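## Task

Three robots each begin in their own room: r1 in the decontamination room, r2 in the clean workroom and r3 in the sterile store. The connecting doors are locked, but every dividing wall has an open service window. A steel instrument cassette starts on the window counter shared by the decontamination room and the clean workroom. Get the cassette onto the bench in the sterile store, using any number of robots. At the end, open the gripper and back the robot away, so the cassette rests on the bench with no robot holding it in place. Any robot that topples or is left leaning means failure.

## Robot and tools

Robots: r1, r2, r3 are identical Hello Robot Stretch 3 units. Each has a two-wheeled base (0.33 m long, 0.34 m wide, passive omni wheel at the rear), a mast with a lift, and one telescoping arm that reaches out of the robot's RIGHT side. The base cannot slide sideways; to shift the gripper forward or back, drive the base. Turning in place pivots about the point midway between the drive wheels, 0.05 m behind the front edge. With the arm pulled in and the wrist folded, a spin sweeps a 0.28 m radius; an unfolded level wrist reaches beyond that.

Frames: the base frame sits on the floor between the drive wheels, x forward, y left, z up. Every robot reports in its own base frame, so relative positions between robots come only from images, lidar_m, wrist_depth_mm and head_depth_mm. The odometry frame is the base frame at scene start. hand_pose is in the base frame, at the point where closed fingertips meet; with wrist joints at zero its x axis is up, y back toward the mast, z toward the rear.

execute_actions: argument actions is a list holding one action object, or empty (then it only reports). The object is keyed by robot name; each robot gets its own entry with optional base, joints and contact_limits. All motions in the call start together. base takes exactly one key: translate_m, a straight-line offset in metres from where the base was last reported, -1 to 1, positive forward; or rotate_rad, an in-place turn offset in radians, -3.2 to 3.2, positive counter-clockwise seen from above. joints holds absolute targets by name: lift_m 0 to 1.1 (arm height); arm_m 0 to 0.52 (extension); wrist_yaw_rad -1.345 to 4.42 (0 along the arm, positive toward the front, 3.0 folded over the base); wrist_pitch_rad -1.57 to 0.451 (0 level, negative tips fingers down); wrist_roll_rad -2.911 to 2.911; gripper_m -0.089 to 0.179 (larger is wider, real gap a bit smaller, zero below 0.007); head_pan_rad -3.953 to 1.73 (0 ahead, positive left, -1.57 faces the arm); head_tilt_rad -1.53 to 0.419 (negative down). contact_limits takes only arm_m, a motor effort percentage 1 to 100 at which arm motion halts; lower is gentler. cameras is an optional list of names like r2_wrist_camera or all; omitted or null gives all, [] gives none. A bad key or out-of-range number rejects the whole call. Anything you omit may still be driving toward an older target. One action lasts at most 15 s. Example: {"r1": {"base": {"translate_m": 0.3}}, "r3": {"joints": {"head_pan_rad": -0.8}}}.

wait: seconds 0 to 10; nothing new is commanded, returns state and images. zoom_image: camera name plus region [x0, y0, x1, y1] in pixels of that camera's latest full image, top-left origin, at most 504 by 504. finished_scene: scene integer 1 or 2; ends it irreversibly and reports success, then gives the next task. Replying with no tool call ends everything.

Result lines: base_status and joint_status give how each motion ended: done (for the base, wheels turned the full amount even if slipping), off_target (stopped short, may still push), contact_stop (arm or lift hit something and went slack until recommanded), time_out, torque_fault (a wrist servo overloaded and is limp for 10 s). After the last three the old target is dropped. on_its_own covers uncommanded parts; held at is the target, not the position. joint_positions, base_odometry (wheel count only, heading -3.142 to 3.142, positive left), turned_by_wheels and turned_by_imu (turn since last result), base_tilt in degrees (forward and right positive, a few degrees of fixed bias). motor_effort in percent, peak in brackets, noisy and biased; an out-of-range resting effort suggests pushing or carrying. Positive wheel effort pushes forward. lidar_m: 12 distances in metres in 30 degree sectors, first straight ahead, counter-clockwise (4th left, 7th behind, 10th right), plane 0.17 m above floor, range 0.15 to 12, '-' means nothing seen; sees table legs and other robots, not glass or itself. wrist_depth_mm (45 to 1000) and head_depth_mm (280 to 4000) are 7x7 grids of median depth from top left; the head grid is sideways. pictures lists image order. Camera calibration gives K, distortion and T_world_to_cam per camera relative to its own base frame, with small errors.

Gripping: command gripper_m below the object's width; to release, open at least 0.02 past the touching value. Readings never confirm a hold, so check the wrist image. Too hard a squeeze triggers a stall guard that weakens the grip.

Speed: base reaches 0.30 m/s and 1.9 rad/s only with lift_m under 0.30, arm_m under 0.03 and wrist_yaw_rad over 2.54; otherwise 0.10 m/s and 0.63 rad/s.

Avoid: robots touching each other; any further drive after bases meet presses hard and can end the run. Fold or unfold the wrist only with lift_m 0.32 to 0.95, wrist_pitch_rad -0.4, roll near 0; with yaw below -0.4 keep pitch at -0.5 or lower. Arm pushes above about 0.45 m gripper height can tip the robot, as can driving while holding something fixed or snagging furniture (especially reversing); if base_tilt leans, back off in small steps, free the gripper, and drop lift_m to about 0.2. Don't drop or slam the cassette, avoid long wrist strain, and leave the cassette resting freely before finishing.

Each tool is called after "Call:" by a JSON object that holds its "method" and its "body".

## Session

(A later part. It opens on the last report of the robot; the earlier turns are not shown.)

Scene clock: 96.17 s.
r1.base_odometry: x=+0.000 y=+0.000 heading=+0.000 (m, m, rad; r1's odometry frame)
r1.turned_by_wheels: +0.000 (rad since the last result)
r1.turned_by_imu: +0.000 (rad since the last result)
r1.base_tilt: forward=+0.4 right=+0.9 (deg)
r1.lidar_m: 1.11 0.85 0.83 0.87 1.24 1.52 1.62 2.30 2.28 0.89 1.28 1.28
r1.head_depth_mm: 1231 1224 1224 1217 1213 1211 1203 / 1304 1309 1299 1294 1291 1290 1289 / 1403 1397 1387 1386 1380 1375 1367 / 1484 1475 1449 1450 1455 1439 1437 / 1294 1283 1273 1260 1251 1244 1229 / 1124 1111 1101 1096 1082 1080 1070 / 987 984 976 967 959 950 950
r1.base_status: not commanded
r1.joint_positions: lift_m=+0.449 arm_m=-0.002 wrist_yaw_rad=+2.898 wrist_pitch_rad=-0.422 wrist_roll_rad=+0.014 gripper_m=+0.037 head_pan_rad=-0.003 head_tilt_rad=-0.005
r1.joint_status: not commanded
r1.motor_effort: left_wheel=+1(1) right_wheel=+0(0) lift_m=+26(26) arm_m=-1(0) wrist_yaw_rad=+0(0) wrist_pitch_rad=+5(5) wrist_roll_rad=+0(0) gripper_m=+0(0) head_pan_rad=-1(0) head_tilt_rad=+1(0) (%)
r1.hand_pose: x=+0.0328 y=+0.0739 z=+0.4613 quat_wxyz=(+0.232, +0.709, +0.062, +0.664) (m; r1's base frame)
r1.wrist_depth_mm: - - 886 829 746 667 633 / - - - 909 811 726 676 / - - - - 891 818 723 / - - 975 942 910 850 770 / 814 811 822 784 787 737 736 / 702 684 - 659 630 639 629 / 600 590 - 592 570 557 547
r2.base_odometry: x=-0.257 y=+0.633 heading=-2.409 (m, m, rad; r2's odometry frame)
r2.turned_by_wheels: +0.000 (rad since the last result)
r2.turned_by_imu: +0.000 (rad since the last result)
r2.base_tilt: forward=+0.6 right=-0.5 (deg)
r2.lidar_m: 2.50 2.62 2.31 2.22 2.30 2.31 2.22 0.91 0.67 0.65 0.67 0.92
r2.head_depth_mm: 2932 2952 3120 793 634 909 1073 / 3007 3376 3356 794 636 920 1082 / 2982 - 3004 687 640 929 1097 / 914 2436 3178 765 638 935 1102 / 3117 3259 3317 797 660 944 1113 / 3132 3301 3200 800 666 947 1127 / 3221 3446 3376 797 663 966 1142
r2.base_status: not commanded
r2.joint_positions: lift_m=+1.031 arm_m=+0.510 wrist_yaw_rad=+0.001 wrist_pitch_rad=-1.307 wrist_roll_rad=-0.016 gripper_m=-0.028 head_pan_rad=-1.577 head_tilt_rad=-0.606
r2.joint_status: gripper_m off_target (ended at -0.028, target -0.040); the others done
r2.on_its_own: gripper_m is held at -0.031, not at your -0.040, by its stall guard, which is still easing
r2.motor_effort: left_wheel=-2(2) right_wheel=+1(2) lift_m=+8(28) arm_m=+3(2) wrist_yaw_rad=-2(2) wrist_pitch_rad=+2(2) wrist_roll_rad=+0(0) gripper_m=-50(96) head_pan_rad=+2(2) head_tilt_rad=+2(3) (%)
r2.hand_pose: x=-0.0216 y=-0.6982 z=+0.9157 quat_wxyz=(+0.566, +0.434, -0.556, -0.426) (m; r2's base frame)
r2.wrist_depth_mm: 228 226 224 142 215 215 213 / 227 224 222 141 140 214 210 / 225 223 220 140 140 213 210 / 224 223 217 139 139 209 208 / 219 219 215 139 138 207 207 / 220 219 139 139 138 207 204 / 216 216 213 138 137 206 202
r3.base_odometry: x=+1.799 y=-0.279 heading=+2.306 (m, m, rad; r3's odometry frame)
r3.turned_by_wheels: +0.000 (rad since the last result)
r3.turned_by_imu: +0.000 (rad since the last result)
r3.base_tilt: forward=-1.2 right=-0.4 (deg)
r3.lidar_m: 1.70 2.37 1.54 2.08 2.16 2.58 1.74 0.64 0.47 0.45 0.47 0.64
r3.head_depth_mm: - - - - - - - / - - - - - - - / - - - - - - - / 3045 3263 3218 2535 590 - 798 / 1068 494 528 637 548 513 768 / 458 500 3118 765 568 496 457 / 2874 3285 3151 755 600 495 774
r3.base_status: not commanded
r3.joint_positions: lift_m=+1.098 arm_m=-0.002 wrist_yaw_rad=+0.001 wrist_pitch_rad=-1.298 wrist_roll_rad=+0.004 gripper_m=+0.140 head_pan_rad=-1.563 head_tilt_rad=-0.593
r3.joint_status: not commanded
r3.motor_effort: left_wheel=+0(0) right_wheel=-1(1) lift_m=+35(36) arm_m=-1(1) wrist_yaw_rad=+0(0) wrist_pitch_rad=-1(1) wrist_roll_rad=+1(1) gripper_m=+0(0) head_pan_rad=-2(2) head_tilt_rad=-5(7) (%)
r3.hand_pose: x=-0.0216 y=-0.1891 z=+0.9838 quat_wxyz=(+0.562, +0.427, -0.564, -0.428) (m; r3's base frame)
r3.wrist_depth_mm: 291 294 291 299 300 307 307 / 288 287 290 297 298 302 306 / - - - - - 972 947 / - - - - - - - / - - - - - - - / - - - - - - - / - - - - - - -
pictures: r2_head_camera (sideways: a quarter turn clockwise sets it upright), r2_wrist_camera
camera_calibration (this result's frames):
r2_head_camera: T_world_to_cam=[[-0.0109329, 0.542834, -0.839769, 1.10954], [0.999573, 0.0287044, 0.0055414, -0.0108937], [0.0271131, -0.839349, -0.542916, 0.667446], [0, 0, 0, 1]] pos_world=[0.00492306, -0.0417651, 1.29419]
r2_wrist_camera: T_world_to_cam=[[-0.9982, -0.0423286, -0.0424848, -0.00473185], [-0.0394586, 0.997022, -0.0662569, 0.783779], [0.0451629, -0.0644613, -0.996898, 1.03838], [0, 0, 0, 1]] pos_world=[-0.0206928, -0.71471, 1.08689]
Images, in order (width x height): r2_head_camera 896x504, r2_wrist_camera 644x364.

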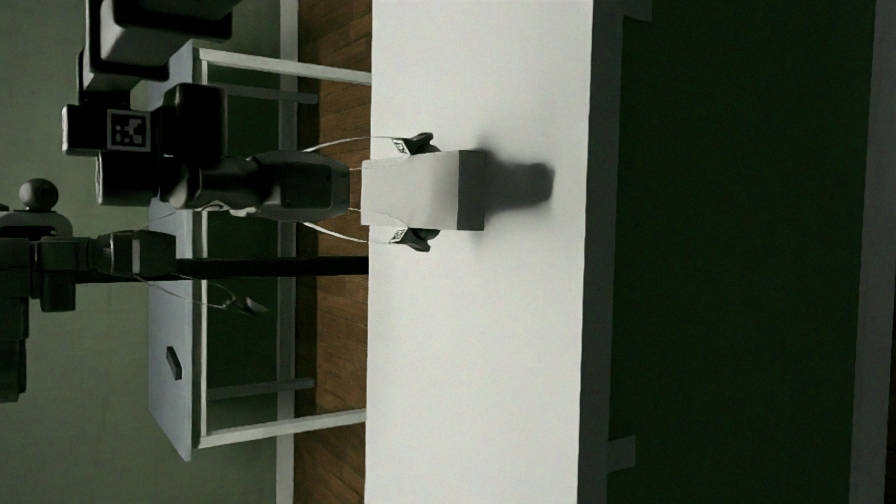

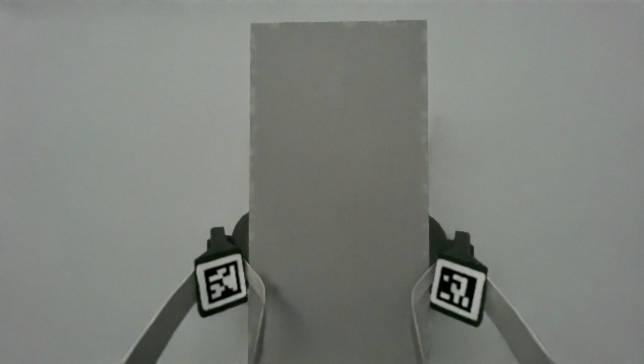

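Call:
{"method": "execute_actions", "body": {"actions": [{"r2":{"joints":{"lift_m":1.0,"gripper_m":0.03}},"r3":{"base":{"translate_m":0.07}}}], "cameras": []}}

Call:
{"method": "execute_actions", "body": {"actions": [{"r2":{"joints":{"gripper_m":0.13}}}], "cameras": []}}

Call:
{"method": "execute_actions", "body": {"actions": [{"r2":{"joints":{"lift_m":1.06,"arm_m":0.2}},"r3":{"joints":{"arm_m":0.2}}}], "cameras": ["r3_wrist_camera"]}}

Scene clock: 98.10 s.
r1.base_odometry: x=+0.000 y=+0.000 heading=+0.000 (m, m, rad; r1's odometry frame)
r1.turned_by_wheels: +0.000 (rad since the last result)
r1.turned_by_imu: +0.000 (rad since the last result)
r1.base_tilt: forward=+0.4 right=+1.0 (deg)
r1.lidar_m: 1.11 0.85 0.83 0.87 1.24 1.52 1.62 2.31 2.28 0.89 1.29 1.28
r1.head_depth_mm: 1229 1225 1223 1221 1216 1210 1208 / 1312 1311 1302 1296 1295 1280 1283 / 1410 1403 1385 1378 1365 1378 1371 / 1474 1465 1458 1452 1447 1434 1428 / 1289 1287 1271 1271 1250 1242 1229 / 1127 1115 1102 1094 1094 1074 1076 / 987 981 973 970 961 951 952
r1.base_status: not commanded
r1.joint_positions: lift_m=+0.449 arm_m=-0.002 wrist_yaw_rad=+2.898 wrist_pitch_rad=-0.422 wrist_roll_rad=+0.014 gripper_m=+0.037 head_pan_rad=-0.003 head_tilt_rad=-0.005
r1.joint_status: not commanded
r1.motor_effort: left_wheel=+1(0) right_wheel=+0(1) lift_m=+26(26) arm_m=+0(0) wrist_yaw_rad=+0(0) wrist_pitch_rad=+5(5) wrist_roll_rad=+0(0) gripper_m=+0(0) head_pan_rad=+0(1) head_tilt_rad=+1(0) (%)
r1.hand_pose: x=+0.0328 y=+0.0739 z=+0.4613 quat_wxyz=(+0.232, +0.709, +0.062, +0.664) (m; r1's base frame)
r1.wrist_depth_mm: - - 922 832 753 679 625 / - - - 903 817 732 669 / - - - - 888 836 728 / - - 989 944 912 878 792 / 825 811 829 775 779 754 730 / 682 680 - 656 634 641 630 / 596 588 - 593 561 551 549
r2.base_odometry: x=-0.257 y=+0.633 heading=-2.409 (m, m, rad; r2's odometry frame)
r2.turned_by_wheels: +0.000 (rad since the last result)
r2.turned_by_imu: +0.000 (rad since the last result)
r2.base_tilt: forward=+0.7 right=-0.5 (deg)
r2.lidar_m: 2.50 2.62 2.31 2.22 2.30 2.31 2.22 0.91 0.67 0.64 0.67 0.92
r2.head_depth_mm: 3025 - 2986 792 636 908 1070 / 3089 - 3248 794 637 914 1084 / 982 - - 713 636 927 1091 / 1149 2462 2994 765 638 935 1107 / 3107 3222 3424 799 659 943 1113 / 3132 3249 3168 802 664 956 1129 / 3106 3432 3388 801 666 957 1139
r2.base_status: not commanded
r2.joint_positions: lift_m=+1.001 arm_m=+0.510 wrist_yaw_rad=+0.001 wrist_pitch_rad=-1.307 wrist_roll_rad=-0.016 gripper_m=+0.034 head_pan_rad=-1.577 head_tilt_rad=-0.606
r2.joint_status: gripper_m off_target (ended at +0.034, target +0.030); the others done
r2.motor_effort: left_wheel=-2(2) right_wheel=+1(1) lift_m=+8(7) arm_m=+2(2) wrist_yaw_rad=-3(2) wrist_pitch_rad=+2(2) wrist_roll_rad=+0(0) gripper_m=-21(51) head_pan_rad=+2(2) head_tilt_rad=+3(3) (%)
r2.hand_pose: x=-0.0216 y=-0.6982 z=+0.8857 quat_wxyz=(+0.566, +0.434, -0.556, -0.426) (m; r2's base frame)
r2.wrist_depth_mm: 197 194 193 144 187 185 182 / 196 193 191 142 142 184 182 / 194 191 190 141 140 182 181 / 192 189 188 140 140 181 179 / 190 187 186 139 138 180 178 / 190 187 139 138 138 178 177 / 188 186 184 138 137 178 175
r3.base_odometry: x=+1.752 y=-0.227 heading=+2.306 (m, m, rad; r3's odometry frame)
r3.turned_by_wheels: +0.000 (rad since the last result)
r3.turned_by_imu: +0.001 (rad since the last result)
r3.base_tilt: forward=-1.1 right=-0.5 (deg)
r3.lidar_m: 1.71 2.30 1.52 2.08 2.16 2.66 1.75 0.64 0.47 0.45 0.47 0.64
r3.head_depth_mm: - - - - - - - / - - - - - - - / - - - - - - - / 1089 492 543 622 552 - 797 / 920 507 3149 772 604 512 768 / 2977 3226 3108 765 602 495 456 / 2991 3265 3085 762 599 494 773
r3.base_status: done
r3.joint_positions: lift_m=+1.098 arm_m=-0.002 wrist_yaw_rad=+0.001 wrist_pitch_rad=-1.298 wrist_roll_rad=+0.004 gripper_m=+0.140 head_pan_rad=-1.563 head_tilt_rad=-0.593
r3.joint_status: not commanded
r3.motor_effort: left_wheel=+0(4) right_wheel=-1(4) lift_m=+36(36) arm_m=-1(1) wrist_yaw_rad=-2(2) wrist_pitch_rad=-1(1) wrist_roll_rad=+1(1) gripper_m=+0(0) head_pan_rad=-2(2) head_tilt_rad=-4(5) (%)
r3.hand_pose: x=-0.0216 y=-0.1891 z=+0.9838 quat_wxyz=(+0.562, +0.427, -0.564, -0.428) (m; r3's base frame)
r3.wrist_depth_mm: 288 292 295 299 299 301 310 / 287 291 295 298 298 302 304 / - - - - - 962 949 / - - - - - - - / - - - - - - - / - - - - - - - / - - - - - - -
pictures: none
No camera images: the call's "cameras" was empty. Leave "cameras" out to get every camera's image.

Scene clock: 99.57 s.
r1.base_odometry: x=+0.000 y=+0.000 heading=+0.000 (m, m, rad; r1's odometry frame)
r1.turned_by_wheels: +0.000 (rad since the last result)
r1.turned_by_imu: +0.000 (rad since the last result)
r1.base_tilt: forward=+0.4 right=+0.9 (deg)
r1.lidar_m: 1.12 0.85 0.83 0.87 1.24 1.52 1.62 2.30 2.27 0.89 1.29 1.28
r1.head_depth_mm: 1229 1223 1222 1221 1219 1202 1210 / 1312 1303 1302 1299 1293 1282 1286 / 1406 1394 1389 1392 1382 1372 1373 / 1472 1461 1459 1447 1440 1436 1427 / 1303 1283 1274 1264 1252 1240 1225 / 1125 1115 1107 1096 1085 1079 1073 / 986 985 974 970 966 956 950
r1.base_status: not commanded
r1.joint_positions: lift_m=+0.449 arm_m=-0.002 wrist_yaw_rad=+2.898 wrist_pitch_rad=-0.422 wrist_roll_rad=+0.014 gripper_m=+0.037 head_pan_rad=-0.003 head_tilt_rad=-0.005
r1.joint_status: not commanded
r1.motor_effort: left_wheel=+1(1) right_wheel=+1(0) lift_m=+26(26) arm_m=+0(0) wrist_yaw_rad=+0(0) wrist_pitch_rad=+4(4) wrist_roll_rad=+0(0) gripper_m=+0(0) head_pan_rad=+0(0) head_tilt_rad=+2(1) (%)
r1.hand_pose: x=+0.0328 y=+0.0739 z=+0.4613 quat_wxyz=(+0.232, +0.709, +0.062, +0.664) (m; r1's base frame)
r1.wrist_depth_mm: - - 918 827 758 676 622 / - - - 893 814 735 683 / - - - - 889 801 721 / - - 982 946 922 849 778 / 823 798 825 787 794 763 731 / 686 690 - 660 624 637 633 / 598 592 - 588 568 550 545
r2.base_odometry: x=-0.257 y=+0.633 heading=-2.409 (m, m, rad; r2's odometry frame)
r2.turned_by_wheels: +0.000 (rad since the last result)
r2.turned_by_imu: +0.000 (rad since the last result)
r2.base_tilt: forward=+0.5 right=-0.5 (deg)
r2.lidar_m: 2.51 2.62 2.30 2.22 2.31 2.31 2.23 0.92 0.67 0.64 0.67 0.92
r2.head_depth_mm: 3035 - 3074 793 636 911 1074 / 3052 - 3254 781 639 923 1087 / 980 - - 741 637 926 1099 / 1144 2464 3029 771 639 936 1099 / 3078 3242 3336 801 661 947 1121 / 3109 3292 3182 802 661 951 1125 / 3142 3371 3424 802 664 959 1137
r2.base_status: not commanded
r2.joint_positions: lift_m=+1.001 arm_m=+0.510 wrist_yaw_rad=+0.001 wrist_pitch_rad=-1.306 wrist_roll_rad=-0.016 gripper_m=+0.130 head_pan_rad=-1.577 head_tilt_rad=-0.606
r2.joint_status: all done
r2.motor_effort: left_wheel=-2(2) right_wheel=+2(1) lift_m=+8(8) arm_m=+2(3) wrist_yaw_rad=-3(2) wrist_pitch_rad=+2(2) wrist_roll_rad=+0(0) gripper_m=+1(86) head_pan_rad=+2(2) head_tilt_rad=+2(2) (%)
r2.hand_pose: x=-0.0216 y=-0.6985 z=+0.8857 quat_wxyz=(+0.566, +0.433, -0.556, -0.426) (m; r2's base frame)
r2.wrist_depth_mm: 198 194 193 191 188 187 184 / 196 195 192 156 156 184 183 / 194 192 189 155 155 184 181 / 194 191 189 153 153 181 180 / 191 189 187 153 152 179 177 / 191 189 186 152 151 - 176 / 188 186 184 150 149 177 175
r3.base_odometry: x=+1.752 y=-0.227 heading=+2.306 (m, m, rad; r3's odometry frame)
r3.turned_by_wheels: +0.000 (rad since the last result)
r3.turned_by_imu: +0.000 (rad since the last result)
r3.base_tilt: forward=-1.1 right=-0.6 (deg)
r3.lidar_m: 1.70 2.30 1.52 2.08 2.16 2.66 1.74 0.64 0.47 0.45 0.47 0.64
r3.head_depth_mm: - - - - - - - / - - - - - - - / - - - - - - - / 1087 493 543 662 553 - 794 / 922 506 3183 773 604 512 767 / 2908 3252 3096 764 602 496 458 / 3002 3235 3118 760 599 493 769
r3.base_status: not commanded
r3.joint_positions: lift_m=+1.098 arm_m=-0.002 wrist_yaw_rad=+0.001 wrist_pitch_rad=-1.298 wrist_roll_rad=+0.004 gripper_m=+0.140 head_pan_rad=-1.563 head_tilt_rad=-0.593
r3.joint_status: not commanded
r3.motor_effort: left_wheel=+0(1) right_wheel=-1(1) lift_m=+35(35) arm_m=-1(1) wrist_yaw_rad=-2(1) wrist_pitch_rad=+0(1) wrist_roll_rad=+1(1) gripper_m=+0(0) head_pan_rad=-2(2) head_tilt_rad=-6(6) (%)
r3.hand_pose: x=-0.0216 y=-0.1891 z=+0.9838 quat_wxyz=(+0.562, +0.427, -0.564, -0.428) (m; r3's base frame)
r3.wrist_depth_mm: 286 294 293 300 301 307 310 / 285 290 294 296 299 303 306 / - - - - - - 962 / - - - - - - - / - - - - - - - / - - - - - - - / - - - - - - -
pictures: none
No camera images: the call's "cameras" was empty. Leave "cameras" out to get every camera's image.

Scene clock: 103.07 s.
r1.base_odometry: x=+0.000 y=+0.000 heading=+0.000 (m, m, rad; r1's odometry frame)
r1.turned_by_wheels: +0.000 (rad since the last result)
r1.turned_by_imu: +0.000 (rad since the last result)
r1.base_tilt: forward=+0.3 right=+0.9 (deg)
r1.lidar_m: 1.12 0.85 0.83 0.87 1.24 1.52 1.62 2.31 2.28 0.89 1.28 1.28
r1.head_depth_mm: 1236 1227 1213 1216 1210 1212 1204 / 1313 1308 1303 1289 1294 1284 1280 / 1402 1393 1393 1389 1379 1379 1381 / 1473 1466 1463 1440 1441 1435 1423 / 1299 1282 1271 1261 1246 1230 1226 / 1125 1117 1103 1092 1089 1075 1079 / 986 979 976 965 961 959 948
r1.base_status: not commanded
r1.joint_positions: lift_m=+0.449 arm_m=-0.002 wrist_yaw_rad=+2.898 wrist_pitch_rad=-0.422 wrist_roll_rad=+0.014 gripper_m=+0.037 head_pan_rad=-0.003 head_tilt_rad=-0.005
r1.joint_status: not commanded
r1.motor_effort: left_wheel=+0(1) right_wheel=+1(0) lift_m=+26(26) arm_m=+0(0) wrist_yaw_rad=+0(0) wrist_pitch_rad=+4(5) wrist_roll_rad=+0(0) gripper_m=+0(0) head_pan_rad=+0(0) head_tilt_rad=+1(0) (%)
r1.hand_pose: x=+0.0328 y=+0.0739 z=+0.4613 quat_wxyz=(+0.232, +0.709, +0.062, +0.664) (m; r1's base frame)
r1.wrist_depth_mm: - - 921 848 747 682 626 / - - - 886 829 726 676 / - - - - 919 811 715 / - - 954 943 926 863 778 / 825 813 822 773 799 752 732 / 684 683 - 657 628 644 630 / 593 598 - 586 566 555 550
r2.base_odometry: x=-0.257 y=+0.633 heading=-2.409 (m, m, rad; r2's odometry frame)
r2.turned_by_wheels: +0.000 (rad since the last result)
r2.turned_by_imu: +0.001 (rad since the last result)
r2.base_tilt: forward=+0.5 right=-0.5 (deg)
r2.lidar_m: 2.50 2.63 2.30 2.22 2.30 2.31 2.23 0.92 0.67 0.64 0.67 0.92
r2.head_depth_mm: - - - 795 634 909 1067 / 3005 - - 796 637 921 1077 / 744 - - - 632 928 1088 / 718 2464 1391 817 637 937 1100 / 3143 3271 3351 802 664 944 1120 / 3151 3268 3180 800 662 957 1132 / 3110 3403 3341 802 666 959 1144
r2.base_status: not commanded
r2.joint_positions: lift_m=+1.059 arm_m=+0.200 wrist_yaw_rad=+0.001 wrist_pitch_rad=-1.304 wrist_roll_rad=-0.016 gripper_m=+0.130 head_pan_rad=-1.577 head_tilt_rad=-0.606
r2.joint_status: all done
r2.motor_effort: left_wheel=-2(2) right_wheel=+2(2) lift_m=+28(31) arm_m=-3(2) wrist_yaw_rad=-2(2) wrist_pitch_rad=+1(2) wrist_roll_rad=+0(0) gripper_m=+1(1) head_pan_rad=+2(3) head_tilt_rad=+3(2) (%)
r2.hand_pose: x=-0.0216 y=-0.3894 z=+0.9445 quat_wxyz=(+0.567, +0.433, -0.557, -0.426) (m; r2's base frame)
r2.wrist_depth_mm: 259 258 253 253 249 246 244 / 260 259 254 251 247 247 242 / - - - - - - - / - - - - - - - / - - - - - - - / - - - - - - - / - - - - - - -
r3.base_odometry: x=+1.752 y=-0.227 heading=+2.306 (m, m, rad; r3's odometry frame)
r3.turned_by_wheels: +0.000 (rad since the last result)
r3.turned_by_imu: +0.001 (rad since the last result)
r3.base_tilt: forward=-1.3 right=-0.5 (deg)
r3.lidar_m: 1.70 2.29 1.52 2.08 2.17 2.66 1.75 0.64 0.47 0.45 0.47 0.64
r3.head_depth_mm: - - 3307 794 617 509 755 / - - 3263 787 597 506 758 / - - - 723 601 502 763 / 724 1244 2925 691 562 502 765 / 2962 3320 3065 776 587 498 764 / 2977 3223 3176 765 600 496 768 / 2960 3286 3099 760 598 494 772
r3.base_status: not commanded
r3.joint_positions: lift_m=+1.098 arm_m=+0.200 wrist_yaw_rad=+0.000 wrist_pitch_rad=-1.300 wrist_roll_rad=+0.004 gripper_m=+0.140 head_pan_rad=-1.563 head_tilt_rad=-0.593
r3.joint_status: all done
r3.motor_effort: left_wheel=+0(0) right_wheel=-1(1) lift_m=+36(36) arm_m=+3(5) wrist_yaw_rad=-1(2) wrist_pitch_rad=+0(0) wrist_roll_rad=+1(1) gripper_m=+0(0) head_pan_rad=-3(2) head_tilt_rad=-5(4) (%)
r3.hand_pose: x=-0.0216 y=-0.3900 z=+0.9837 quat_wxyz=(+0.562, +0.427, -0.564, -0.429) (m; r3's base frame)
r3.wrist_depth_mm: 289 293 294 267 301 305 309 / 286 287 289 260 298 302 306 / 282 284 285 257 296 297 299 / 280 281 284 284 289 291 295 / 276 278 283 284 283 290 290 / 272 - 279 281 282 - 287 / - - - 276 - - 285
pictures: r3_wrist_camera
camera_calibration (this result's frames):
r3_wrist_camera: T_world_to_cam=[[-0.999492, -0.0023349, 0.0317966, -0.0614908], [-0.00539009, 0.995334, -0.0963419, 0.511913], [-0.0314233, -0.0964643, -0.99484, 1.10422], [0, 0, 0, 1]] pos_world=[-0.024002, -0.403149, 1.1498]
Images, in order (width x height): r3_wrist_camera 644x364.

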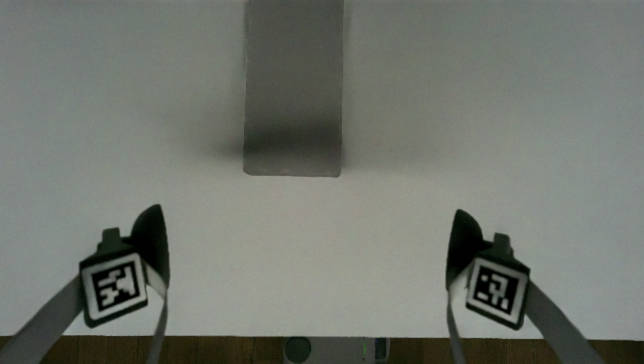

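Call:
{"method": "execute_actions", "body": {"actions": [{"r2":{"joints":{"arm_m":0.05}},"r3":{"base":{"translate_m":0.012},"joints":{"arm_m":0.342,"lift_m":1.045,"gripper_m":0.12}}}], "cameras": ["r3_wrist_camera"]}}

Call:
{"method": "execute_actions", "body": {"actions": [{"r3":{"joints":{"lift_m":0.99}}}], "cameras": ["r3_wrist_camera"]}}

Scene clock: 105.90 s.
r1.base_odometry: x=+0.000 y=+0.000 heading=+0.000 (m, m, rad; r1's odometry frame)
r1.turned_by_wheels: +0.000 (rad since the last result)
r1.turned_by_imu: +0.000 (rad since the last result)
r1.base_tilt: forward=+0.4 right=+0.9 (deg)
r1.lidar_m: 1.11 0.85 0.83 0.87 1.24 1.51 1.62 2.30 2.28 0.90 1.28 1.28
r1.head_depth_mm: 1229 1222 1228 1219 1209 1212 1209 / 1305 1313 1303 1302 1292 1296 1276 / 1403 1392 1400 1380 1381 1375 1367 / 1481 1460 1452 1450 1434 1438 1429 / 1297 1283 1277 1263 1248 1241 1230 / 1124 1117 1106 1098 1081 1077 1070 / 990 981 978 969 959 954 952
r1.base_status: not commanded
r1.joint_positions: lift_m=+0.449 arm_m=-0.002 wrist_yaw_rad=+2.898 wrist_pitch_rad=-0.422 wrist_roll_rad=+0.014 gripper_m=+0.037 head_pan_rad=-0.003 head_tilt_rad=-0.005
r1.joint_status: not commanded
r1.motor_effort: left_wheel=+0(1) right_wheel=+1(1) lift_m=+26(26) arm_m=-1(0) wrist_yaw_rad=+0(0) wrist_pitch_rad=+5(4) wrist_roll_rad=+0(0) gripper_m=+0(0) head_pan_rad=+0(0) head_tilt_rad=+1(0) (%)
r1.hand_pose: x=+0.0328 y=+0.0739 z=+0.4613 quat_wxyz=(+0.232, +0.709, +0.062, +0.664) (m; r1's base frame)
r1.wrist_depth_mm: - - 928 819 743 672 634 / - - - 892 803 726 672 / - - - - 909 801 724 / - - 971 951 920 837 770 / 825 824 816 800 799 747 738 / 701 682 - 649 633 642 638 / 600 585 - 595 565 564 549
r2.base_odometry: x=-0.257 y=+0.633 heading=-2.409 (m, m, rad; r2's odometry frame)
r2.turned_by_wheels: +0.000 (rad since the last result)
r2.turned_by_imu: +0.001 (rad since the last result)
r2.base_tilt: forward=+0.5 right=-0.5 (deg)
r2.lidar_m: 2.50 2.62 2.30 2.22 2.30 2.31 2.23 0.91 0.67 0.64 0.67 0.92
r2.head_depth_mm: 3050 - - - - 905 1074 / 3087 3053 - - - - - / 958 640 - - - - 1155 / 662 2611 3213 768 637 919 1108 / 3059 3301 3327 800 660 944 1151 / 3096 3324 3226 798 662 953 1130 / 3129 3472 3395 803 663 965 1141
r2.base_status: not commanded
r2.joint_positions: lift_m=+1.059 arm_m=+0.050 wrist_yaw_rad=+0.001 wrist_pitch_rad=-1.304 wrist_roll_rad=-0.016 gripper_m=+0.130 head_pan_rad=-1.577 head_tilt_rad=-0.606
r2.joint_status: all done
r2.motor_effort: left_wheel=-2(2) right_wheel=+2(1) lift_m=+28(28) arm_m=-3(4) wrist_yaw_rad=-2(2) wrist_pitch_rad=+1(1) wrist_roll_rad=+0(0) gripper_m=+0(1) head_pan_rad=+3(2) head_tilt_rad=+2(3) (%)
r2.hand_pose: x=-0.0216 y=-0.2394 z=+0.9445 quat_wxyz=(+0.567, +0.433, -0.557, -0.426) (m; r2's base frame)
r2.wrist_depth_mm: 749 754 728 753 740 741 751 / - - - - - - - / - - - - - - - / - - - - - - - / - - - - - - - / - - - - - - - / - - - - - - -
r3.base_odometry: x=+1.743 y=-0.218 heading=+2.306 (m, m, rad; r3's odometry frame)
r3.turned_by_wheels: +0.000 (rad since the last result)
r3.turned_by_imu: +0.001 (rad since the last result)
r3.base_tilt: forward=-1.2 right=-0.4 (deg)
r3.lidar_m: 1.70 2.28 1.52 2.08 2.17 2.68 1.75 0.64 0.47 0.45 0.47 0.64
r3.head_depth_mm: 2873 3316 3301 793 616 508 755 / - - 3273 789 616 505 755 / 996 - 3247 783 594 504 762 / 855 1251 1457 773 562 500 764 / 3059 3225 3193 800 605 499 765 / 2968 3209 3148 764 602 495 770 / 2984 3199 3119 758 598 495 774
r3.base_status: done
r3.joint_positions: lift_m=+1.045 arm_m=+0.342 wrist_yaw_rad=+0.000 wrist_pitch_rad=-1.300 wrist_roll_rad=+0.004 gripper_m=+0.120 head_pan_rad=-1.563 head_tilt_rad=-0.593
r3.joint_status: all done
r3.motor_effort: left_wheel=+0(4) right_wheel=-1(4) lift_m=+29(28) arm_m=+3(2) wrist_yaw_rad=+1(0) wrist_pitch_rad=+0(0) wrist_roll_rad=+1(1) gripper_m=+0(76) head_pan_rad=-2(2) head_tilt_rad=-5(6) (%)
r3.hand_pose: x=-0.0216 y=-0.5319 z=+0.9305 quat_wxyz=(+0.562, +0.427, -0.564, -0.429) (m; r3's base frame)
r3.wrist_depth_mm: 235 235 238 241 242 249 250 / 231 233 236 207 241 243 247 / 228 231 232 203 238 241 242 / 226 227 230 203 235 236 240 / 224 226 228 198 234 235 238 / 222 - 209 195 228 234 233 / 220 220 220 193 227 228 232
pictures: r3_wrist_camera
camera_calibration (this result's frames):
r3_wrist_camera: T_world_to_cam=[[-0.999492, -0.00226661, 0.0317955, -0.0600956], [-0.00530535, 0.995385, -0.0958153, 0.647529], [-0.0314316, -0.0959353, -0.994891, 1.0379], [0, 0, 0, 1]] pos_world=[-0.024007, -0.545106, 1.09655]
Images, in order (width x height): r3_wrist_camera 644x364.

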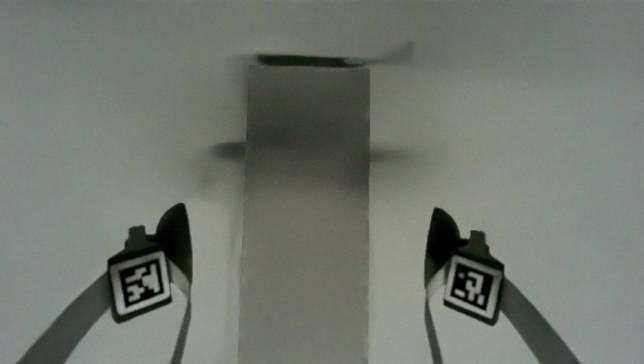

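Scene clock: 107.20 s.
r1.base_odometry: x=+0.000 y=+0.000 heading=+0.000 (m, m, rad; r1's odometry frame)
r1.turned_by_wheels: +0.000 (rad since the last result)
r1.turned_by_imu: +0.000 (rad since the last result)
r1.base_tilt: forward=+0.3 right=+0.9 (deg)
r1.lidar_m: 1.11 0.85 0.83 0.87 1.24 1.52 1.62 2.30 2.27 0.89 1.28 1.28
r1.head_depth_mm: 1234 1225 1222 1219 1210 1208 1199 / 1313 1311 1301 1293 1296 1284 1275 / 1408 1397 1394 1378 1385 1369 1373 / 1469 1466 1450 1432 1441 1433 1423 / 1301 1277 1275 1261 1248 1237 1223 / 1123 1114 1102 1095 1086 1082 1073 / 989 982 977 968 963 958 951
r1.base_status: not commanded
r1.joint_positions: lift_m=+0.449 arm_m=-0.002 wrist_yaw_rad=+2.898 wrist_pitch_rad=-0.422 wrist_roll_rad=+0.014 gripper_m=+0.037 head_pan_rad=-0.003 head_tilt_rad=-0.005
r1.joint_status: not commanded
r1.motor_effort: left_wheel=+0(1) right_wheel=+1(1) lift_m=+26(26) arm_m=+0(0) wrist_yaw_rad=+0(0) wrist_pitch_rad=+5(5) wrist_roll_rad=+0(0) gripper_m=+0(0) head_pan_rad=-1(0) head_tilt_rad=+1(2) (%)
r1.hand_pose: x=+0.0328 y=+0.0739 z=+0.4613 quat_wxyz=(+0.232, +0.709, +0.062, +0.664) (m; r1's base frame)
r1.wrist_depth_mm: - - 914 825 759 681 629 / - - - 914 806 733 668 / - - - - 899 788 726 / - - 952 941 925 851 770 / 840 821 817 757 793 748 758 / 692 692 - 647 631 650 626 / 592 594 - 589 562 564 552
r2.base_odometry: x=-0.257 y=+0.633 heading=-2.409 (m, m, rad; r2's odometry frame)
r2.turned_by_wheels: +0.000 (rad since the last result)
r2.turned_by_imu: +0.000 (rad since the last result)
r2.base_tilt: forward=+0.6 right=-0.5 (deg)
r2.lidar_m: 2.50 2.63 2.31 2.22 2.30 2.30 2.23 0.92 0.67 0.65 0.67 0.92
r2.head_depth_mm: 3048 - - - - 908 1068 / 3075 3073 - - - - - / 1102 628 - - - - 1152 / 1089 653 3179 767 639 917 1111 / 3032 3220 3399 802 663 939 1157 / 3123 3219 3201 800 661 950 1137 / 3150 3367 3358 805 665 961 1137
r2.base_status: not commanded
r2.joint_positions: lift_m=+1.059 arm_m=+0.050 wrist_yaw_rad=+0.001 wrist_pitch_rad=-1.304 wrist_roll_rad=-0.016 gripper_m=+0.130 head_pan_rad=-1.577 head_tilt_rad=-0.606
r2.joint_status: not commanded
r2.motor_effort: left_wheel=-2(2) right_wheel=+1(1) lift_m=+29(28) arm_m=-3(2) wrist_yaw_rad=-2(2) wrist_pitch_rad=+1(2) wrist_roll_rad=+0(0) gripper_m=+1(0) head_pan_rad=+2(1) head_tilt_rad=+2(2) (%)
r2.hand_pose: x=-0.0216 y=-0.2394 z=+0.9445 quat_wxyz=(+0.567, +0.433, -0.557, -0.426) (m; r2's base frame)
r2.wrist_depth_mm: 733 742 734 733 749 734 738 / - - - - - - - / - - - - - - - / - - - - - - - / - - - - - - - / - - - - - - - / - - - - - - -
r3.base_odometry: x=+1.743 y=-0.218 heading=+2.306 (m, m, rad; r3's odometry frame)
r3.turned_by_wheels: +0.000 (rad since the last result)
r3.turned_by_imu: +0.000 (rad since the last result)
r3.base_tilt: forward=-0.9 right=-0.5 (deg)
r3.lidar_m: 1.70 2.28 1.52 2.08 2.16 2.67 1.74 0.64 0.47 0.45 0.47 0.64
r3.head_depth_mm: 2960 3097 3007 796 620 508 756 / 3010 - 2968 789 615 504 760 / 3081 - - 752 583 503 761 / 859 1253 1403 691 564 500 767 / 2984 3208 3166 771 602 498 769 / 2936 3258 3157 768 602 496 767 / 2992 3288 3125 760 599 493 772
r3.base_status: not commanded
r3.joint_positions: lift_m=+0.992 arm_m=+0.342 wrist_yaw_rad=+0.000 wrist_pitch_rad=-1.300 wrist_roll_rad=+0.004 gripper_m=+0.120 head_pan_rad=-1.563 head_tilt_rad=-0.593
r3.joint_status: lift_m contact_stop (moved -0.053 of -0.055)
r3.on_its_own: lift_m is slack since a contact_stop, until your next command for it
r3.motor_effort: left_wheel=-1(0) right_wheel=-1(1) lift_m=+29(26) arm_m=+4(3) wrist_yaw_rad=+0(1) wrist_pitch_rad=+0(0) wrist_roll_rad=+1(1) gripper_m=-1(1) head_pan_rad=-2(3) head_tilt_rad=-5(5) (%)
r3.hand_pose: x=-0.0216 y=-0.5320 z=+0.8775 quat_wxyz=(+0.562, +0.427, -0.564, -0.429) (m; r3's base frame)
r3.wrist_depth_mm: 183 184 185 155 190 191 195 / 180 182 152 152 186 190 191 / 178 179 150 150 184 186 188 / 175 177 147 148 181 184 186 / 173 176 146 147 179 183 184 / 172 - 144 145 178 182 182 / 170 172 141 143 176 176 179
pictures: r3_wrist_camera
camera_calibration (this result's frames):
r3_wrist_camera: T_world_to_cam=[[-0.999492, -0.00225674, 0.0317965, -0.0584073], [-0.00530784, 0.995348, -0.0962024, 0.642875], [-0.0314315, -0.0963222, -0.994854, 0.984953], [0, 0, 0, 1]] pos_world=[-0.0240068, -0.545143, 1.04359]
Images, in order (width x height): r3_wrist_camera 644x364.

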